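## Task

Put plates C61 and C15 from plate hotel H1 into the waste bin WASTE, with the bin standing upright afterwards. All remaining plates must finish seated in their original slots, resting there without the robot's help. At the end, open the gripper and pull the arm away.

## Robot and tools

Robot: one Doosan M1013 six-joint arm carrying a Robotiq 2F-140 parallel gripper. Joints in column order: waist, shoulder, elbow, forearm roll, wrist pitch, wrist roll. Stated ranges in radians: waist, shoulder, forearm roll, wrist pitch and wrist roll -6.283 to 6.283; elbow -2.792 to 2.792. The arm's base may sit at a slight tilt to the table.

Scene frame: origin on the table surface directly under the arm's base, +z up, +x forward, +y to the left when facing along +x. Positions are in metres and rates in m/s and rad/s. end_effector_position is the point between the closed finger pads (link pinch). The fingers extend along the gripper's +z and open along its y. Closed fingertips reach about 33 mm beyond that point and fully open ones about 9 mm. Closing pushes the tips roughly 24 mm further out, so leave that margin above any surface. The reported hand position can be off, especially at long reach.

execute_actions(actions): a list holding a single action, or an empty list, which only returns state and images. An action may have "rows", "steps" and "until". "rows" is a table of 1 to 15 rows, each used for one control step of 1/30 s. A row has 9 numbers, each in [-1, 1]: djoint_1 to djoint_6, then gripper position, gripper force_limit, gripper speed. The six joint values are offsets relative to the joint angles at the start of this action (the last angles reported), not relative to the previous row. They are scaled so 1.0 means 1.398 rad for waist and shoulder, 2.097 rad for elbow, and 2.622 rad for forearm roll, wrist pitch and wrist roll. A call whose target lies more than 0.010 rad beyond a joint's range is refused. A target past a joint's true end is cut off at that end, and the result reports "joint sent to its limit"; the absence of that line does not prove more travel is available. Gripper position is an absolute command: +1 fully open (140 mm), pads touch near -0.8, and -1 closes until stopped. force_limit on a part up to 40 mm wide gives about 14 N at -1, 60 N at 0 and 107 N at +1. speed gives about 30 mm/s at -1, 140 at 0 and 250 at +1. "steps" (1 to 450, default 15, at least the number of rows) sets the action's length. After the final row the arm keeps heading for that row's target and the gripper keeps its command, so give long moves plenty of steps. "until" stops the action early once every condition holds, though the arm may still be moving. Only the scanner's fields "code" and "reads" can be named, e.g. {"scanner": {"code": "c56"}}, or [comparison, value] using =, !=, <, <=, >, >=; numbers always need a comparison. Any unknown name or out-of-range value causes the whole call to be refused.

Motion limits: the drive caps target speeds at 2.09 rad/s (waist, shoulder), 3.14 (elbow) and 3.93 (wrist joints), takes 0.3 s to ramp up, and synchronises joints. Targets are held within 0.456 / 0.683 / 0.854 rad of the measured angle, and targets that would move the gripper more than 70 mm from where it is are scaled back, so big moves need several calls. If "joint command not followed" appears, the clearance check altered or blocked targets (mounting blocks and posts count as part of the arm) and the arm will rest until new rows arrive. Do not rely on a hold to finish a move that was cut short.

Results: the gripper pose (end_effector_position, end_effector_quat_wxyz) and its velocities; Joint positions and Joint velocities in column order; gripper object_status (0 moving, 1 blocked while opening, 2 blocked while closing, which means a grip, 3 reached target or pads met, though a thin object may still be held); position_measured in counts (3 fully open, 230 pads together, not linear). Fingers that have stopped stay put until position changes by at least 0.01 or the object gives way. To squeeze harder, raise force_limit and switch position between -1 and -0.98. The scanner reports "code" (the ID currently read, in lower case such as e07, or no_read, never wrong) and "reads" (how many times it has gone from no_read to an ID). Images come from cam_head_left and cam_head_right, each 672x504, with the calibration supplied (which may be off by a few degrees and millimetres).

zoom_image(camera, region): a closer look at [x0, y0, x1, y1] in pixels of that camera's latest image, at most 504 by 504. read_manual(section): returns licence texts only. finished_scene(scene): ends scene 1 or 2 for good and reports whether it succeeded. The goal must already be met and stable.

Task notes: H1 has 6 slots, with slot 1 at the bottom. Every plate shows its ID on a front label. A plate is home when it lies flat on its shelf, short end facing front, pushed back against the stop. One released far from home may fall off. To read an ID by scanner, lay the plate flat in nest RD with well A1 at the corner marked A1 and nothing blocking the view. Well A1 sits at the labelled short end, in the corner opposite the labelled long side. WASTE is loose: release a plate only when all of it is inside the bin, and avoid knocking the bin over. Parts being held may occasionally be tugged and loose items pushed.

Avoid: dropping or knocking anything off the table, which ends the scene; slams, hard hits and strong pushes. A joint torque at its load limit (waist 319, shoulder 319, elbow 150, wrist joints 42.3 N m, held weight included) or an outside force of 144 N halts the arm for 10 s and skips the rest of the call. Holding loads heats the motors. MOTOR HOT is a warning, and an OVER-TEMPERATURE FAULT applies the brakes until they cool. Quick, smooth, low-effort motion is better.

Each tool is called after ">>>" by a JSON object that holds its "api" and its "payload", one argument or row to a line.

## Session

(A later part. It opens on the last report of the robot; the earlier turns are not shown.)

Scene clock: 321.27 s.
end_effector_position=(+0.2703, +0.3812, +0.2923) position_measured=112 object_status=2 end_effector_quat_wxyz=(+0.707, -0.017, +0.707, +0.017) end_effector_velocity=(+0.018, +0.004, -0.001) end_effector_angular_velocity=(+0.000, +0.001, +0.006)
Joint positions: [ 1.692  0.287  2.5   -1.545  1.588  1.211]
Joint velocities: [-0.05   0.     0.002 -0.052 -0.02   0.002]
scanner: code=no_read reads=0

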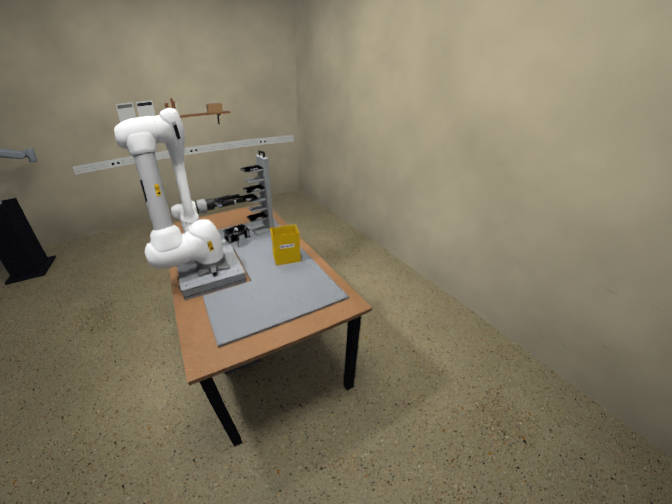

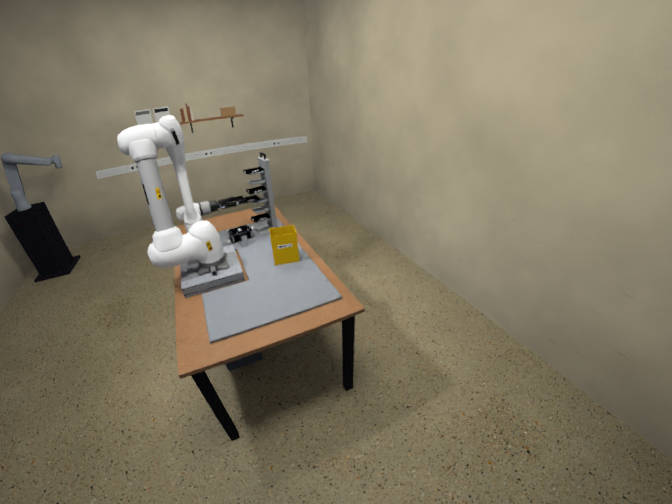

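>>> {"api": "execute_actions", "payload": {
  "actions": []
}}

>>> {"api": "zoom_image", "payload": {
  "camera": "cam_head_left",
  "region": [226, 175, 271, 215]
}}

Scene clock: 322.40 s.
end_effector_position=(+0.3252, +0.3836, +0.2921) position_measured=112 object_status=2 end_effector_quat_wxyz=(+0.707, -0.017, +0.707, +0.017) end_effector_velocity=(+0.000, -0.000, +0.000) end_effector_angular_velocity=(-0.001, -0.000, -0.000)
Joint positions: [ 1.543  0.284  2.504 -1.685  1.537  1.216]
Joint velocities: [ 0.     0.    -0.     0.     0.    -0.001]
scanner: code=no_read reads=0

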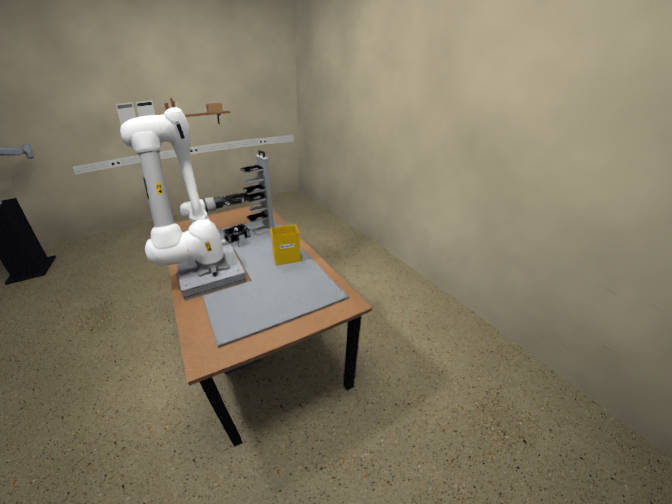

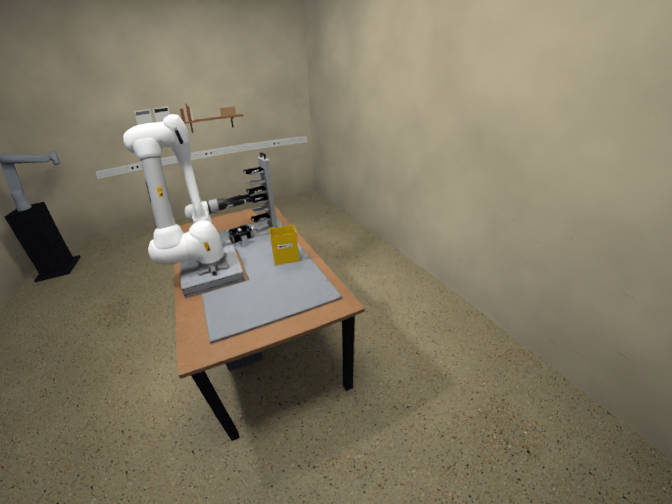

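Region (226, 175, 271, 215) of cam_head_left's 672x504 image, scaled by 11.200, with more detail than that image has.

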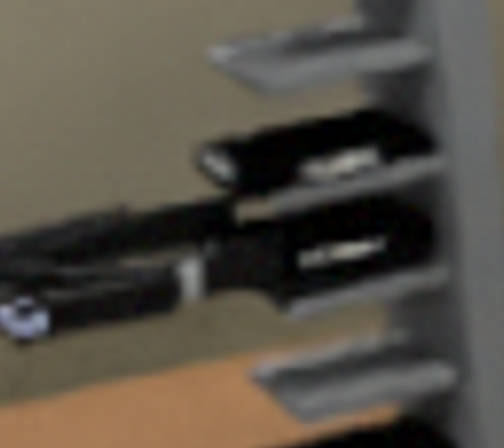

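>>> {"api": "execute_actions", "payload": {
  "actions": [
    {"rows": [[0,0.0265,0.0021,-0.0004,0.0019,0.0156,-1,0.6,-0.5]], "steps": 1}
  ]
}}

>>> {"api": "zoom_image", "payload": {
  "camera": "cam_head_right",
  "region": [215, 195, 285, 250]
}}

Scene clock: 324.00 s.
end_effector_position=(+0.3252, +0.3837, +0.2919) position_measured=112 object_status=2 end_effector_quat_wxyz=(+0.707, -0.017, +0.707, +0.017) end_effector_velocity=(-0.000, +0.004, -0.022) end_effector_angular_velocity=(+0.012, +0.006, +0.003)
Joint positions: [ 1.543  0.285  2.504 -1.685  1.537  1.217]
Joint velocities: [ 0.001  0.054  0.001 -0.001  0.     0.067]
scanner: code=no_read reads=0

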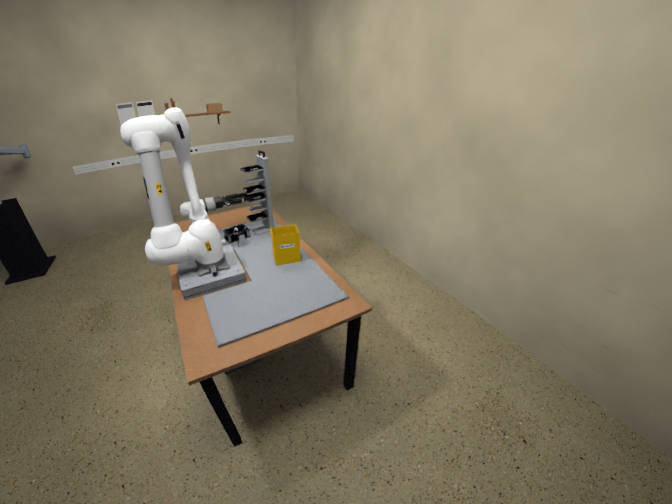

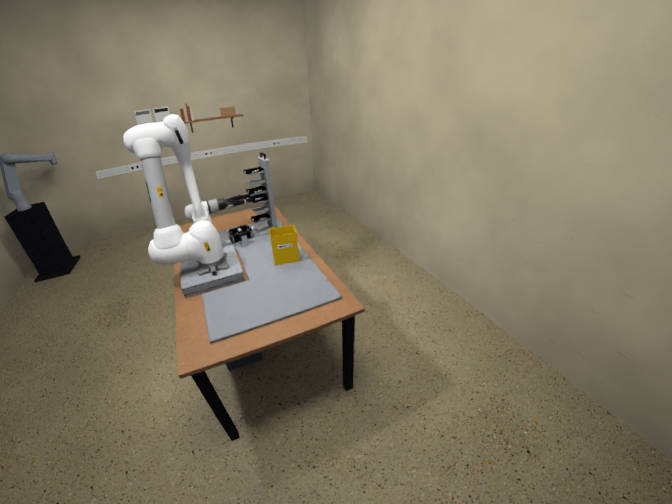

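Region (215, 195, 285, 250) of cam_head_right's 672x504 image, scaled by 7.200, with more detail than that image has; it fills the top 396 rows of this view, and the rest is white.

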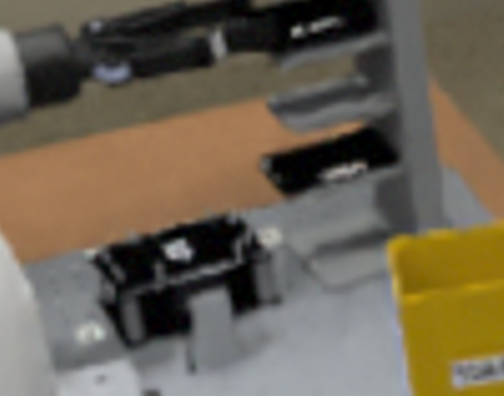

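>>> {"api": "execute_actions", "payload": {
  "actions": []
}}

Scene clock: 324.80 s.
end_effector_position=(+0.3251, +0.3836, +0.2778) position_measured=112 object_status=2 end_effector_quat_wxyz=(+0.707, -0.017, +0.707, +0.017) end_effector_velocity=(+0.000, -0.000, -0.001) end_effector_angular_velocity=(-0.001, +0.001, -0.000)
Joint positions: [ 1.543  0.321  2.509 -1.686  1.542  1.257]
Joint velocities: [-0.     0.     0.     0.    -0.001 -0.001]
scanner: code=no_read reads=0

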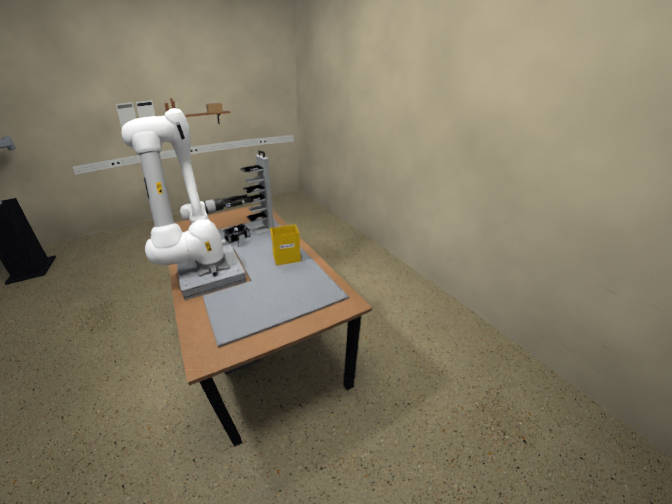

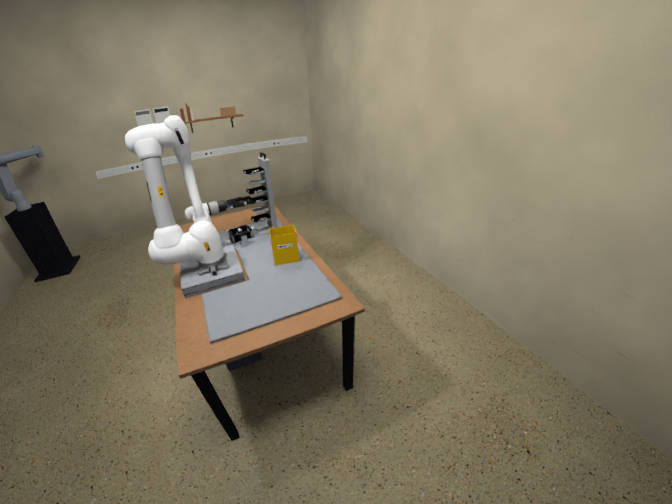

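>>> {"api": "execute_actions", "payload": {
  "actions": [
    {"rows": [[0,0,0,0,0,0,0.35,-1,-0.5]], "steps": 1}
  ]
}}

Scene clock: 325.57 s.
end_effector_position=(+0.3251, +0.3836, +0.2778) position_measured=112 object_status=0 end_effector_quat_wxyz=(+0.707, -0.017, +0.707, +0.017) end_effector_velocity=(-0.000, -0.000, -0.000) end_effector_angular_velocity=(-0.001, +0.000, -0.000)
Joint positions: [ 1.543  0.321  2.509 -1.686  1.542  1.257]
Joint velocities: [ 0.     0.     0.001  0.    -0.     0.   ]
scanner: code=no_read reads=0

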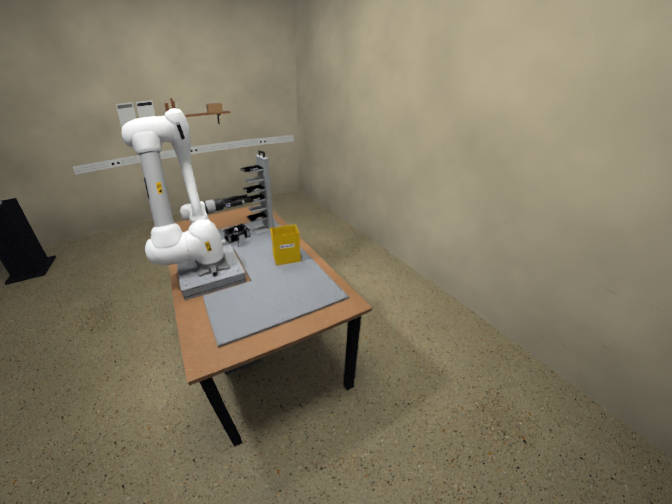

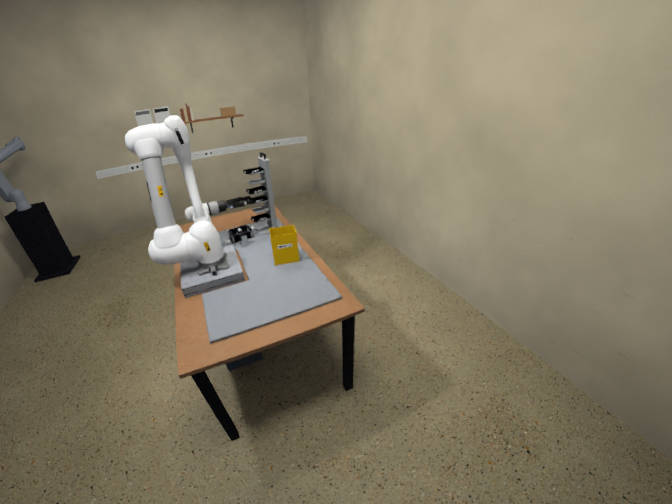

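>>> {"api": "execute_actions", "payload": {
  "actions": [
    {"rows": [[0,0,0,0,0,0,-1,-1,-0.5]], "steps": 1}
  ]
}}

>>> {"api": "zoom_image", "payload": {
  "camera": "cam_head_left",
  "region": [226, 175, 271, 215]
}}

Scene clock: 326.43 s.
end_effector_position=(+0.3251, +0.3836, +0.2778) position_measured=85 object_status=0 end_effector_quat_wxyz=(+0.707, -0.017, +0.707, +0.017) end_effector_velocity=(-0.000, +0.000, +0.000) end_effector_angular_velocity=(+0.001, +0.000, +0.000)
Joint positions: [ 1.543  0.321  2.509 -1.686  1.542  1.257]
Joint velocities: [ 0.    -0.    -0.001  0.    -0.    -0.   ]
scanner: code=no_read reads=0

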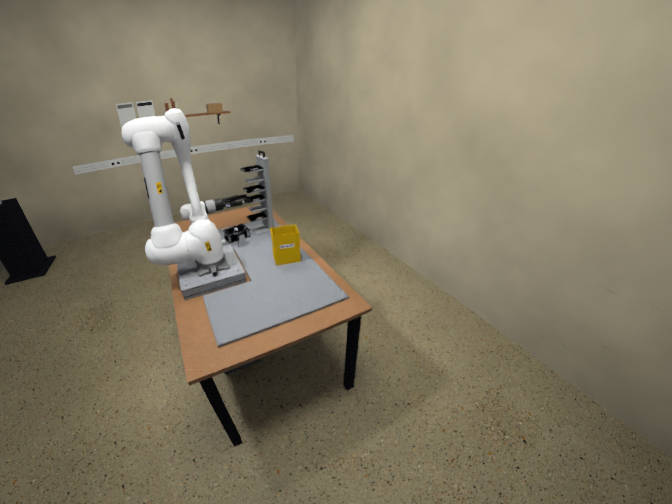

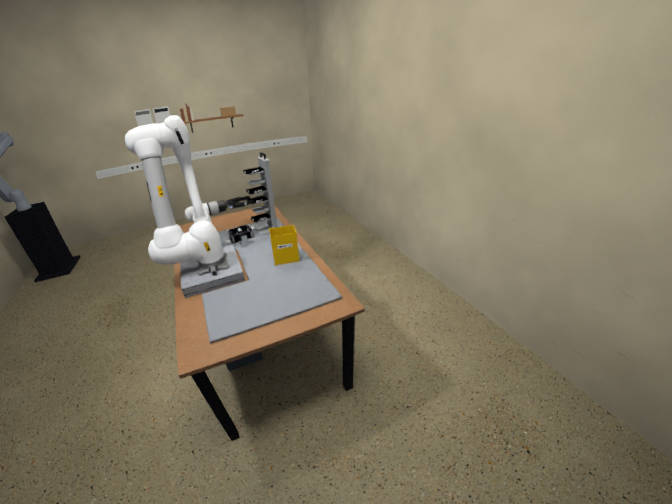

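Region (226, 175, 271, 215) of cam_head_left's 672x504 image, scaled by 11.200, with more detail than that image has.

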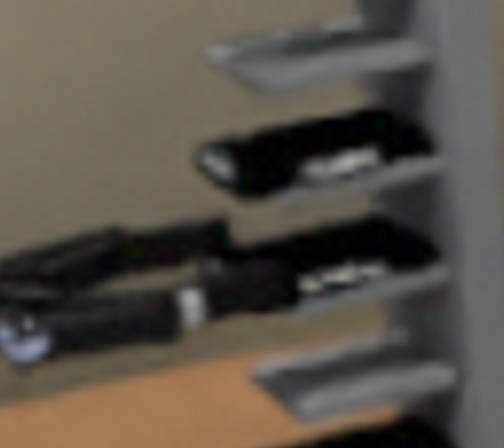

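>>> {"api": "execute_actions", "payload": {
  "actions": [
    {"rows": [[-0.004,0,0,-0.002,-0.0006,0,-1,-1,-0.5],[-0.008,0,0,-0.004,-0.0013,0,-1,-1,-0.5],[-0.012,0,0,-0.006,-0.002,0,-1,-1,-0.5],[-0.0157,0,0,-0.008,-0.0026,0,-1,-1,-0.5]], "steps": 4}
  ]
}}

Scene clock: 327.30 s.
end_effector_position=(+0.3303, +0.3837, +0.2777) position_measured=104 object_status=2 end_effector_quat_wxyz=(+0.707, -0.017, +0.707, +0.017) end_effector_velocity=(+0.059, +0.003, -0.001) end_effector_angular_velocity=(-0.008, +0.001, +0.009)
Joint positions: [ 1.529  0.321  2.509 -1.699  1.538  1.257]
Joint velocities: [-0.16  -0.     0.001 -0.161 -0.053 -0.   ]
scanner: code=no_read reads=0

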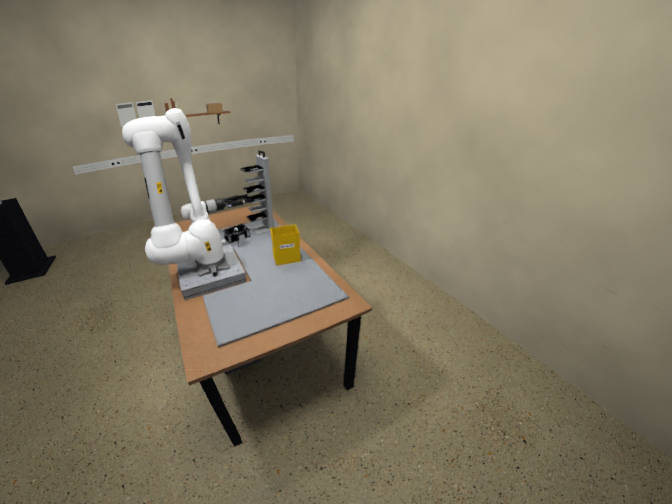

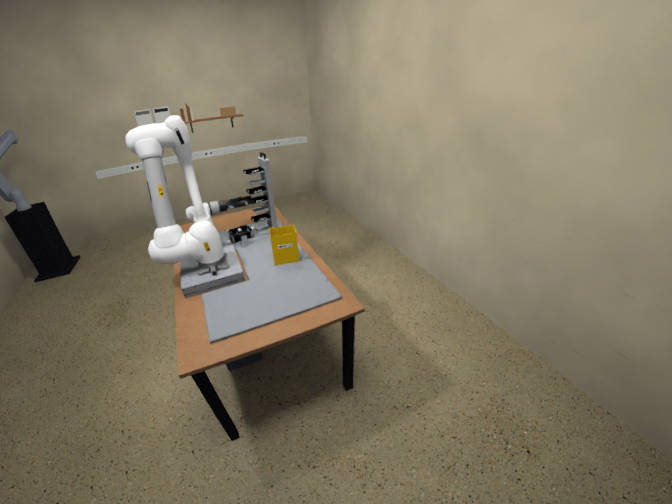

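>>> {"api": "execute_actions", "payload": {
  "actions": []
}}

>>> {"api": "zoom_image", "payload": {
  "camera": "cam_head_left",
  "region": [226, 175, 271, 215]
}}

Scene clock: 328.07 s.
end_effector_position=(+0.3332, +0.3837, +0.2777) position_measured=104 object_status=2 end_effector_quat_wxyz=(+0.707, -0.017, +0.707, +0.017) end_effector_velocity=(+0.000, +0.000, -0.000) end_effector_angular_velocity=(+0.001, +0.002, +0.000)
Joint positions: [ 1.521  0.321  2.509 -1.707  1.535  1.257]
Joint velocities: [-0.    -0.    -0.001  0.    -0.002  0.   ]
scanner: code=no_read reads=0

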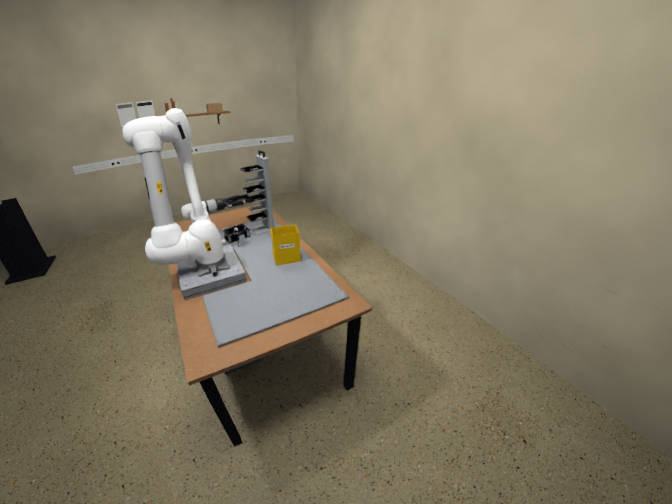

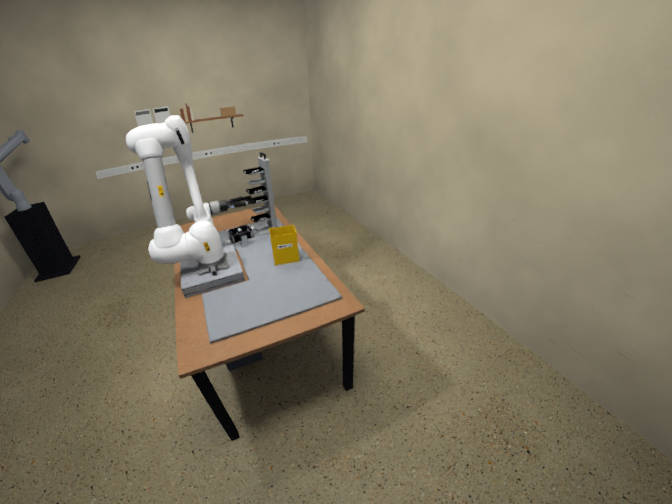

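Region (226, 175, 271, 215) of cam_head_left's 672x504 image, scaled by 11.200, with more detail than that image has.

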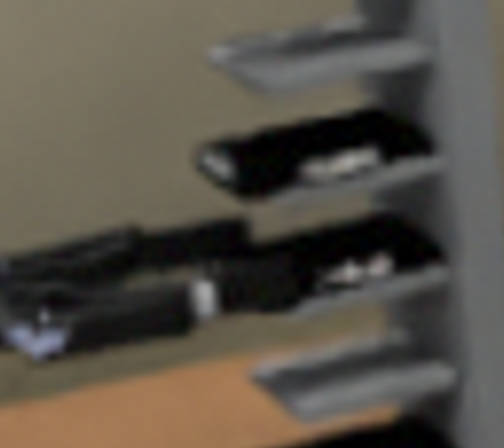

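>>> {"api": "execute_actions", "payload": {
  "actions": [
    {"rows": [[0,0,0,0,0,0,0.35,-1,-0.5]], "steps": 1}
  ]
}}

Scene clock: 335.90 s.
end_effector_position=(+0.3332, +0.3837, +0.2777) position_measured=104 object_status=0 end_effector_quat_wxyz=(+0.707, -0.017, +0.707, +0.016) end_effector_velocity=(-0.000, -0.000, -0.000) end_effector_angular_velocity=(-0.001, +0.000, +0.002)
Joint positions: [ 1.521  0.321  2.509 -1.707  1.535  1.257]
Joint velocities: [ 0.    -0.     0.001 -0.001 -0.001  0.001]
scanner: code=no_read reads=0

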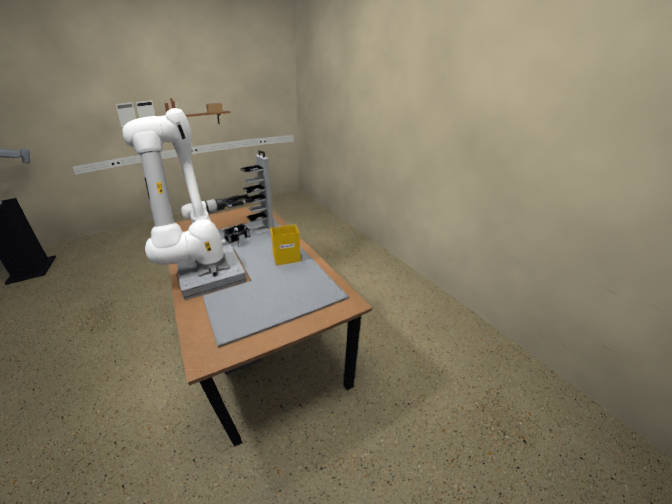

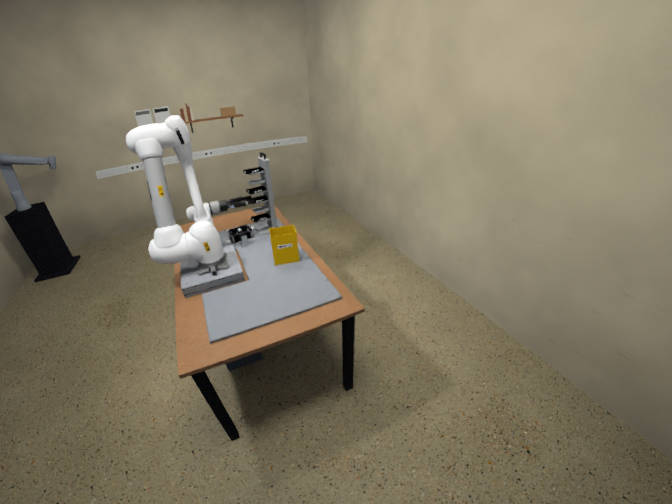

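>>> {"api": "execute_actions", "payload": {
  "actions": [
    {"rows": [[0.0601,0,0,0.0305,0.0099,-0.0004,0.35,-1,-0.5]], "steps": 1}
  ]
}}

Scene clock: 336.77 s.
end_effector_position=(+0.3331, +0.3838, +0.2777) position_measured=85 object_status=3 end_effector_quat_wxyz=(+0.707, -0.017, +0.707, +0.017) end_effector_velocity=(-0.022, +0.007, -0.004) end_effector_angular_velocity=(+0.002, +0.012, +0.022)
Joint positions: [ 1.521  0.321  2.509 -1.706  1.535  1.257]
Joint velocities: [ 0.058  0.     0.001  0.038 -0.     0.001]
scanner: code=no_read reads=0

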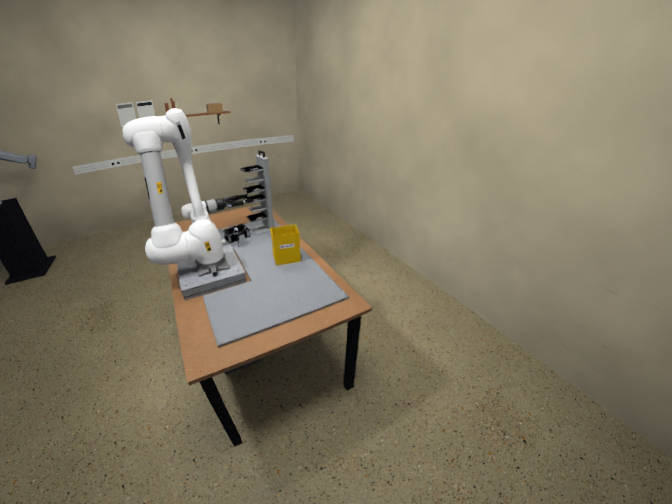

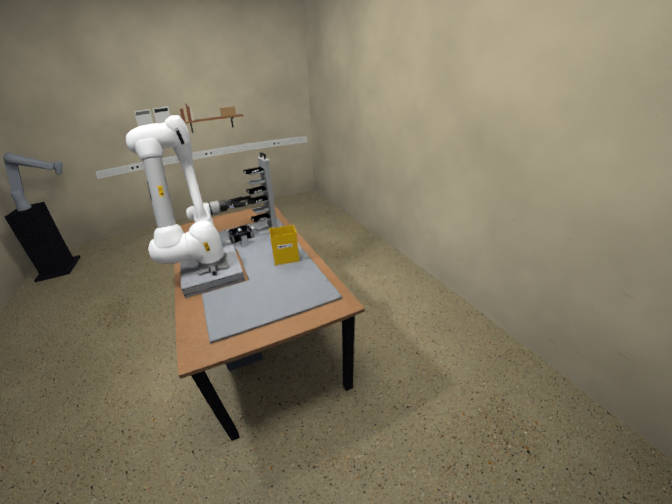

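>>> {"api": "execute_actions", "payload": {
  "actions": [
    {"rows": [[0.0594,0.1375,0.0037,0.0294,0.0141,0.0756,0.35,-1,-0.5],[0.0594,0.1375,0.0037,0.0294,0.0141,0.0756,0.35,-1,-0.5],[0.0594,0.1375,0.0037,0.0294,0.0141,0.0756,0.35,-1,-0.5],[0.0594,0.1375,0.0037,0.0294,0.0141,0.0756,0.35,-1,-0.5],[0.0594,0.1375,0.0037,0.0294,0.0141,0.0756,0.35,-1,-0.5],[0.0584,0.2742,-0.0042,0.0292,0.018,0.1421,0.35,-1,-0.5]], "steps": 8}
  ]
}}

Scene clock: 339.17 s.
end_effector_position=(+0.3021, +0.3850, +0.2099) position_measured=85 object_status=3 end_effector_quat_wxyz=(+0.707, -0.018, +0.707, +0.016) end_effector_velocity=(-0.001, +0.003, -0.443) end_effector_angular_velocity=(-0.048, -0.003, +0.001)
Joint positions: [ 1.604  0.504  2.512 -1.629  1.571  1.44 ]
Joint velocities: [-0.006  1.206 -0.028 -0.007  0.068  1.128]
scanner: code=no_read reads=0

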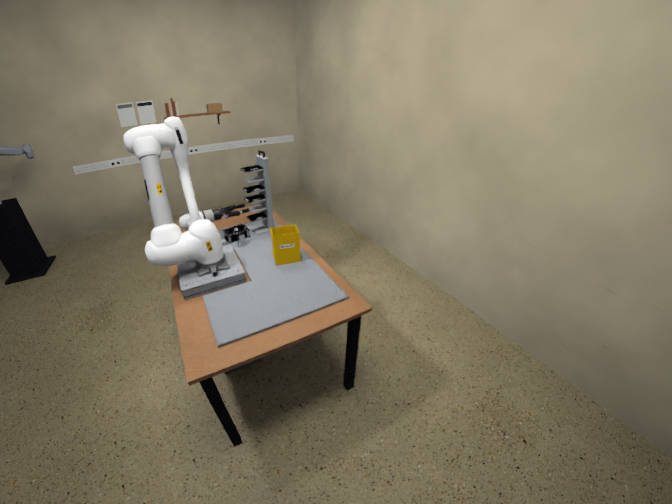

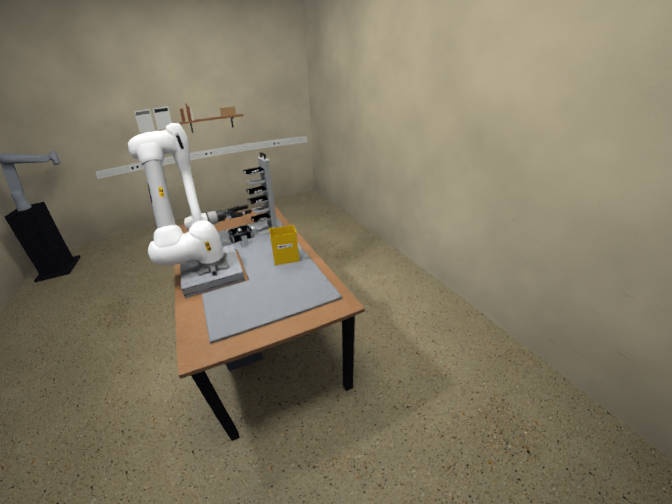

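>>> {"api": "execute_actions", "payload": {
  "actions": []
}}

>>> {"api": "zoom_image", "payload": {
  "camera": "cam_head_left",
  "region": [206, 185, 276, 245]
}}

Scene clock: 340.10 s.
end_effector_position=(+0.3020, +0.3848, +0.1548) position_measured=85 object_status=3 end_effector_quat_wxyz=(+0.707, -0.017, +0.706, +0.017) end_effector_velocity=(+0.000, +0.000, +0.000) end_effector_angular_velocity=(+0.001, -0.001, -0.001)
Joint positions: [ 1.603  0.654  2.503 -1.63   1.58   1.582]
Joint velocities: [-0.     0.    -0.001  0.001  0.001  0.   ]
scanner: code=no_read reads=0

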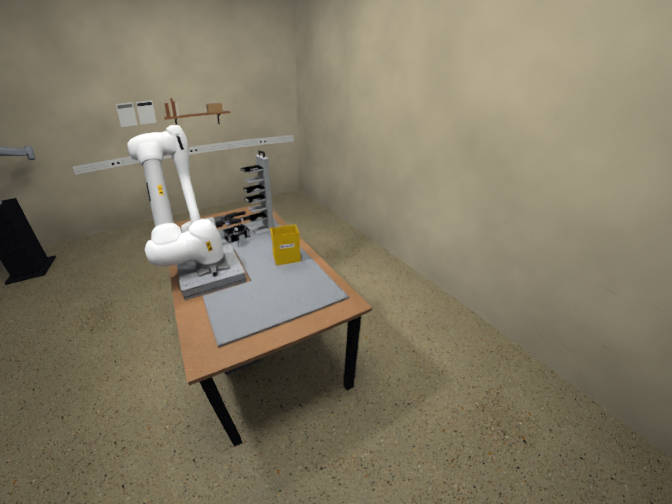

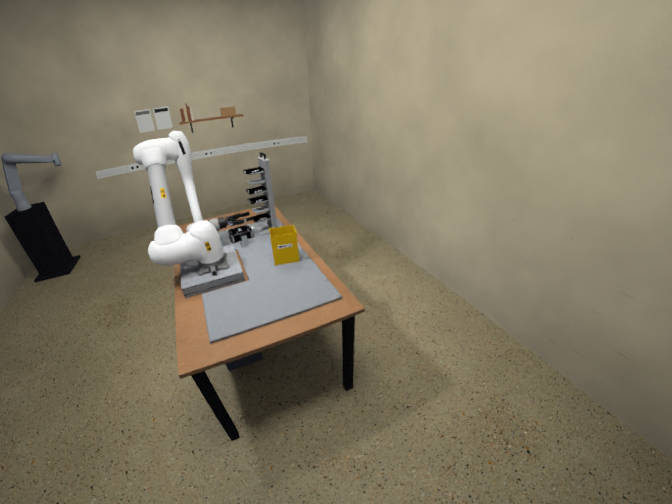

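Region (206, 185, 276, 245) of cam_head_left's 672x504 image, scaled by 7.200, with more detail than that image has; it fills the top 432 rows of this view, and the rest is white.

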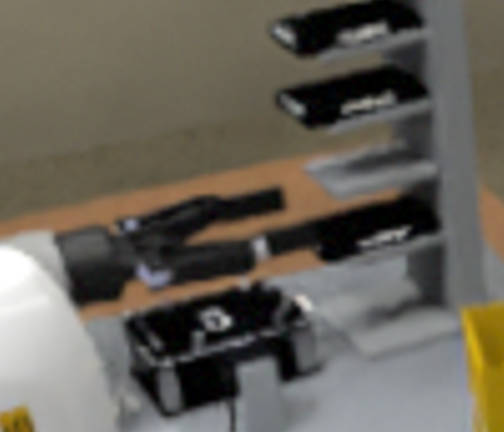

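>>> {"api": "execute_actions", "payload": {
  "actions": [
    {"rows": [[0,0.036,-0.0013,0,0.0008,0.0182,0.35,-1,-0.5]], "steps": 1}
  ]
}}

Scene clock: 341.00 s.
end_effector_position=(+0.3020, +0.3848, +0.1546) position_measured=85 object_status=3 end_effector_quat_wxyz=(+0.707, -0.017, +0.707, +0.017) end_effector_velocity=(-0.000, -0.002, -0.021) end_effector_angular_velocity=(+0.006, +0.004, +0.001)
Joint positions: [ 1.603  0.655  2.503 -1.63   1.58   1.583]
Joint velocities: [-0.     0.054 -0.003 -0.    -0.     0.058]
scanner: code=no_read reads=0

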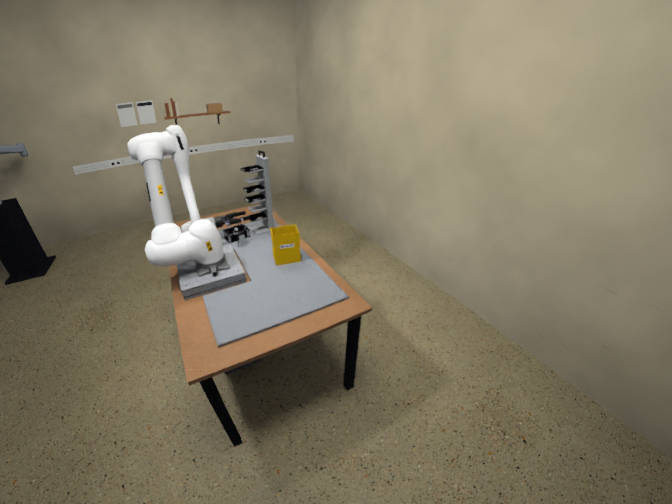

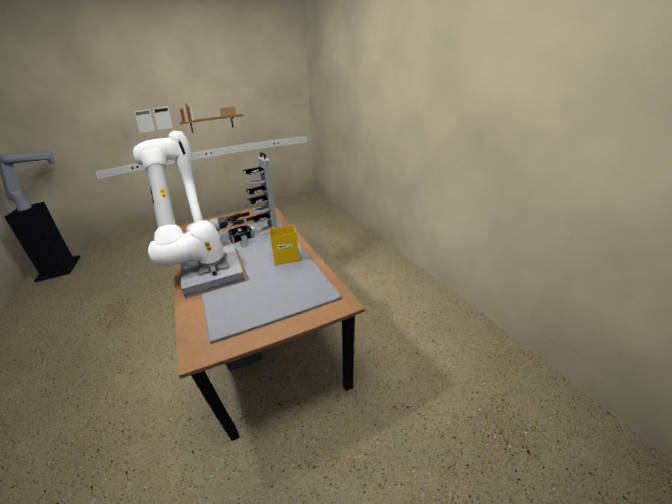

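>>> {"api": "execute_actions", "payload": {
  "actions": []
}}

>>> {"api": "zoom_image", "payload": {
  "camera": "cam_head_left",
  "region": [223, 196, 279, 260]
}}

Scene clock: 341.87 s.
end_effector_position=(+0.3019, +0.3828, +0.1360) position_measured=85 object_status=3 end_effector_quat_wxyz=(+0.707, -0.017, +0.707, +0.017) end_effector_velocity=(+0.000, -0.000, +0.000) end_effector_angular_velocity=(+0.000, -0.001, -0.000)
Joint positions: [ 1.603  0.705  2.5   -1.63   1.582  1.63 ]
Joint velocities: [-0.    -0.     0.001  0.     0.001  0.001]
scanner: code=no_read reads=0

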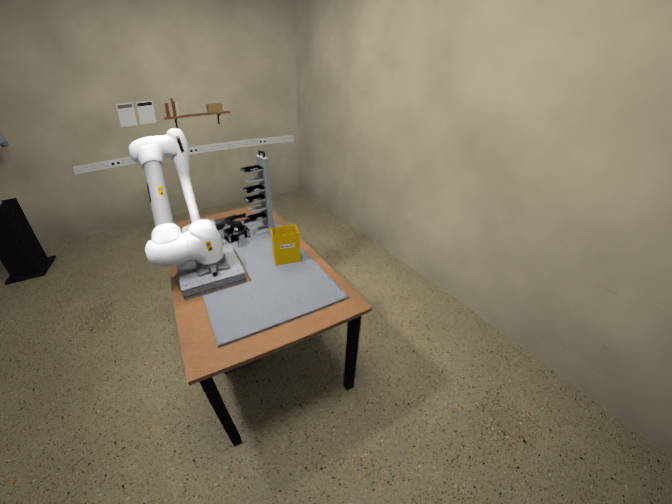

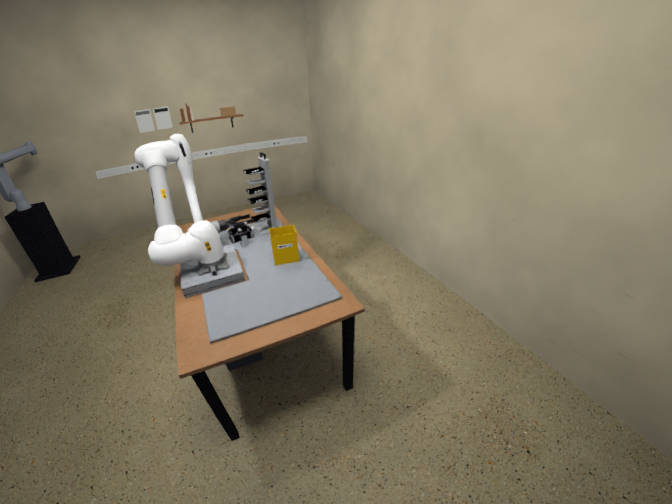

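Region (223, 196, 279, 260) of cam_head_left's 672x504 image, scaled by 7.875, with more detail than that image has; it fills the left 441 columns of this view, and the rest is white.

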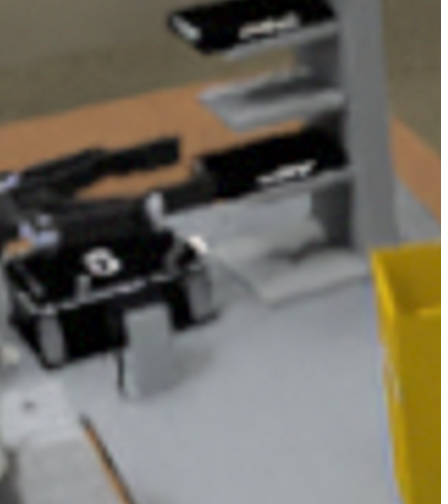

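>>> {"api": "execute_actions", "payload": {
  "actions": [
    {"rows": [[-0.0548,0,0,-0.0288,0.0019,-0.0003,0.35,0.6,-0.5]], "steps": 1}
  ]
}}

Scene clock: 343.63 s.
end_effector_position=(+0.3020, +0.3828, +0.1360) position_measured=85 object_status=3 end_effector_quat_wxyz=(+0.707, -0.017, +0.707, +0.017) end_effector_velocity=(+0.019, +0.002, -0.000) end_effector_angular_velocity=(+0.002, +0.001, +0.001)
Joint positions: [ 1.603  0.705  2.5   -1.63   1.582  1.63 ]
Joint velocities: [-0.05  -0.001 -0.001 -0.052  0.002  0.001]
scanner: code=no_read reads=0

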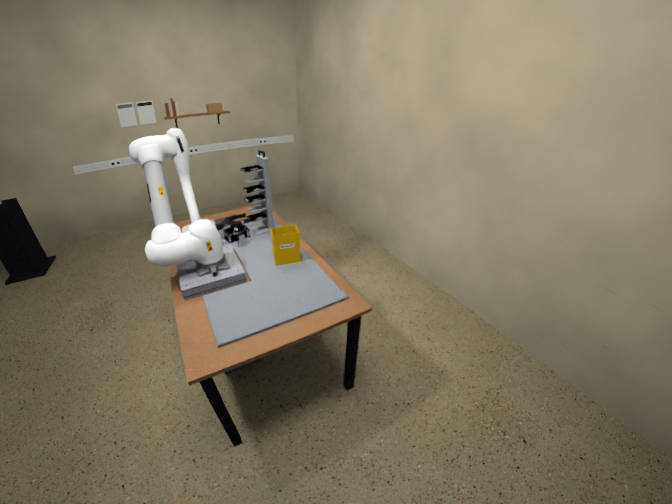

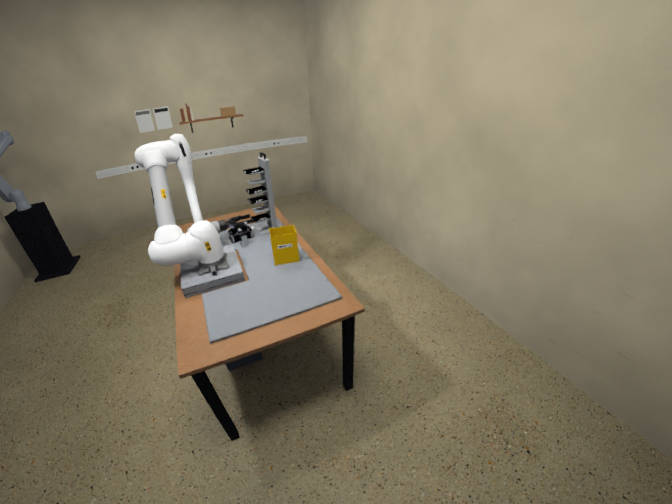

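>>> {"api": "execute_actions", "payload": {
  "actions": []
}}

>>> {"api": "zoom_image", "payload": {
  "camera": "cam_head_left",
  "region": [229, 194, 274, 234]
}}

Scene clock: 344.63 s.
end_effector_position=(+0.3301, +0.3837, +0.1359) position_measured=85 object_status=3 end_effector_quat_wxyz=(+0.707, -0.017, +0.707, +0.017) end_effector_velocity=(-0.000, -0.001, -0.000) end_effector_angular_velocity=(-0.002, +0.000, -0.000)
Joint positions: [ 1.527  0.705  2.5   -1.705  1.587  1.629]
Joint velocities: [ 0.    -0.     0.001  0.    -0.    -0.001]
scanner: code=no_read reads=0

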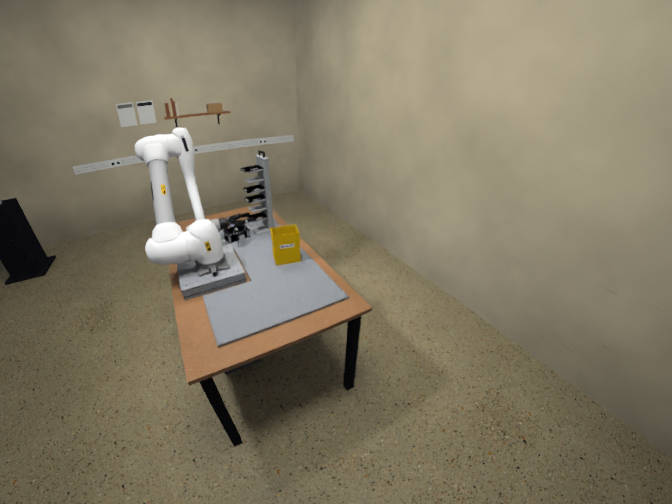

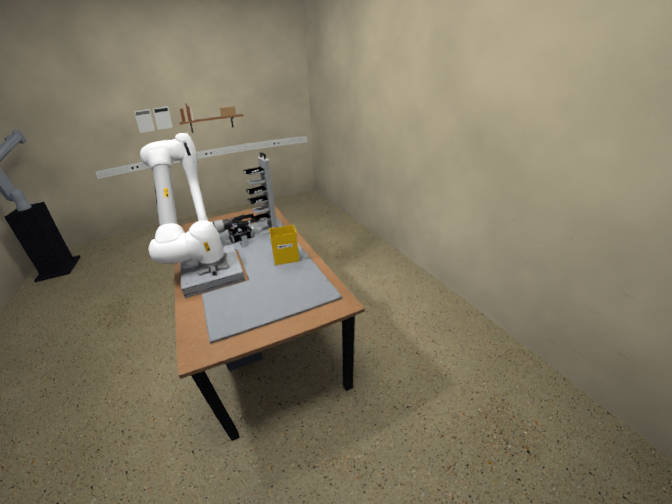

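Region (229, 194, 274, 234) of cam_head_left's 672x504 image, scaled by 11.200, with more detail than that image has.

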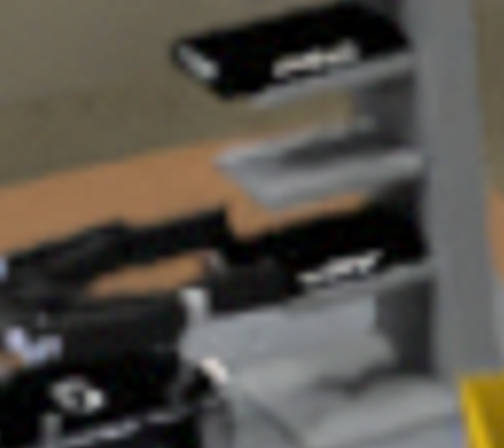

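>>> {"api": "execute_actions", "payload": {
  "actions": [
    {"rows": [[0,0,0,0,0,0,-1,0.6,-0.5]], "steps": 1}
  ]
}}

Scene clock: 348.77 s.
end_effector_position=(+0.3301, +0.3837, +0.1359) position_measured=85 object_status=0 end_effector_quat_wxyz=(+0.707, -0.017, +0.707, +0.017) end_effector_velocity=(-0.000, +0.000, +0.000) end_effector_angular_velocity=(-0.000, -0.001, +0.000)
Joint positions: [ 1.527  0.705  2.5   -1.705  1.587  1.629]
Joint velocities: [ 0.    -0.     0.     0.     0.001 -0.   ]
scanner: code=no_read reads=0

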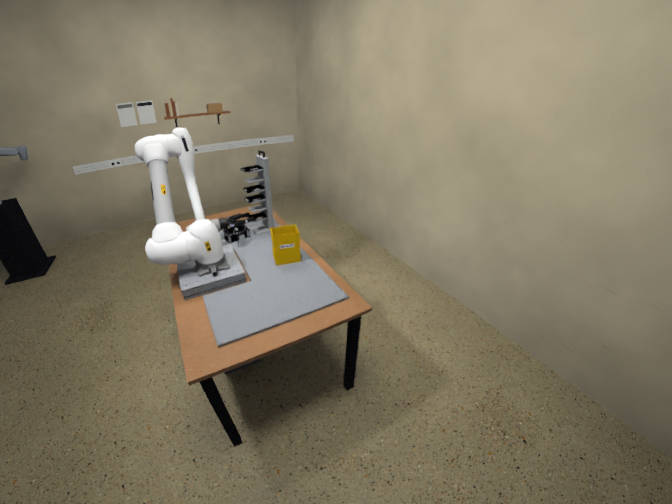

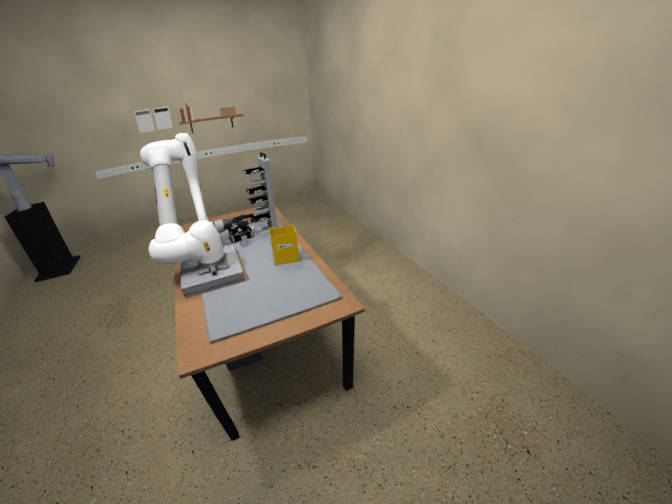

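>>> {"api": "execute_actions", "payload": {
  "actions": [
    {"rows": [[0.0095,-0.0295,0.0028,0.0049,-0.002,-0.0131,-1,0.6,-0.5]], "steps": 1}
  ]
}}

>>> {"api": "zoom_image", "payload": {
  "camera": "cam_head_left",
  "region": [262, 218, 312, 268]
}}

>>> {"api": "zoom_image", "payload": {
  "camera": "cam_head_right",
  "region": [260, 218, 310, 268]
}}

Scene clock: 357.03 s.
end_effector_position=(+0.3301, +0.3837, +0.1361) position_measured=112 object_status=2 end_effector_quat_wxyz=(+0.707, -0.017, +0.707, +0.017) end_effector_velocity=(-0.002, +0.002, +0.019) end_effector_angular_velocity=(+0.004, +0.002, -0.009)
Joint positions: [ 1.527  0.704  2.5   -1.705  1.587  1.629]
Joint velocities: [ 0.008 -0.054 -0.001  0.016 -0.01  -0.051]
scanner: code=no_read reads=0

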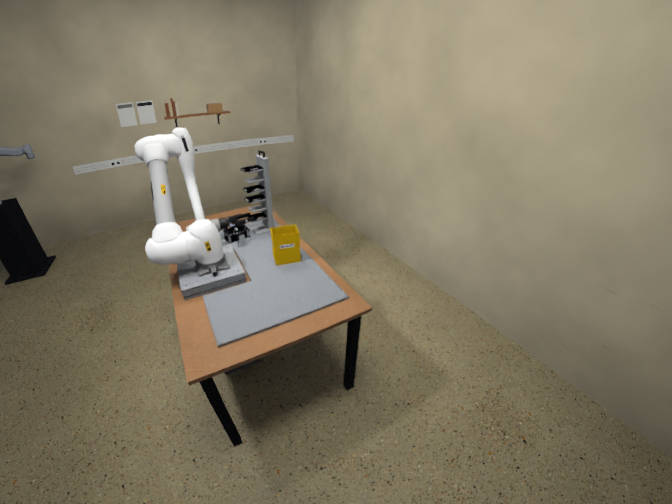

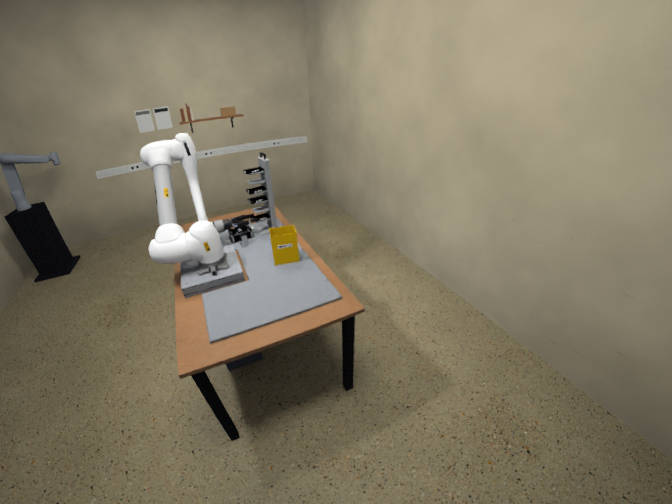

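Region (262, 218, 312, 268) of cam_head_left's 672x504 image, scaled by 10.080, with more detail than that image has.

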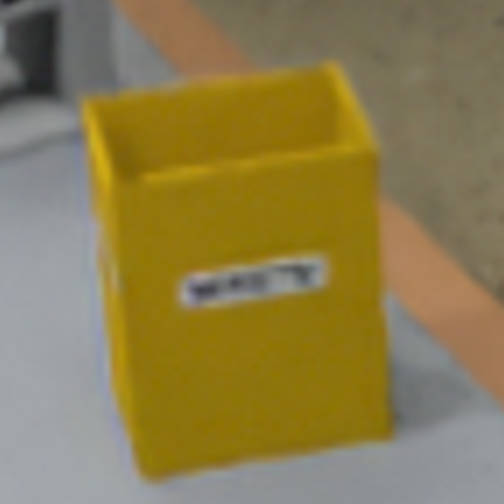

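Region (260, 218, 310, 268) of cam_head_right's 672x504 image, scaled by 10.080, with more detail than that image has.

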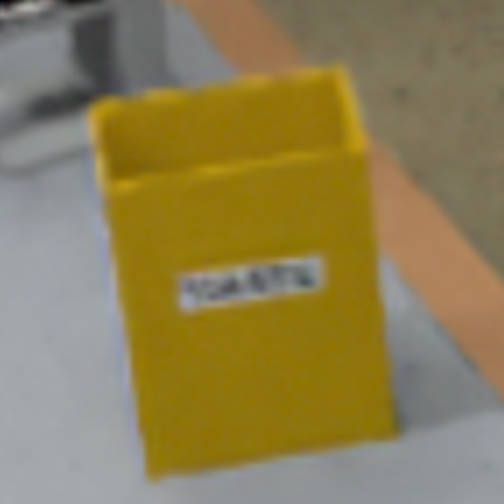

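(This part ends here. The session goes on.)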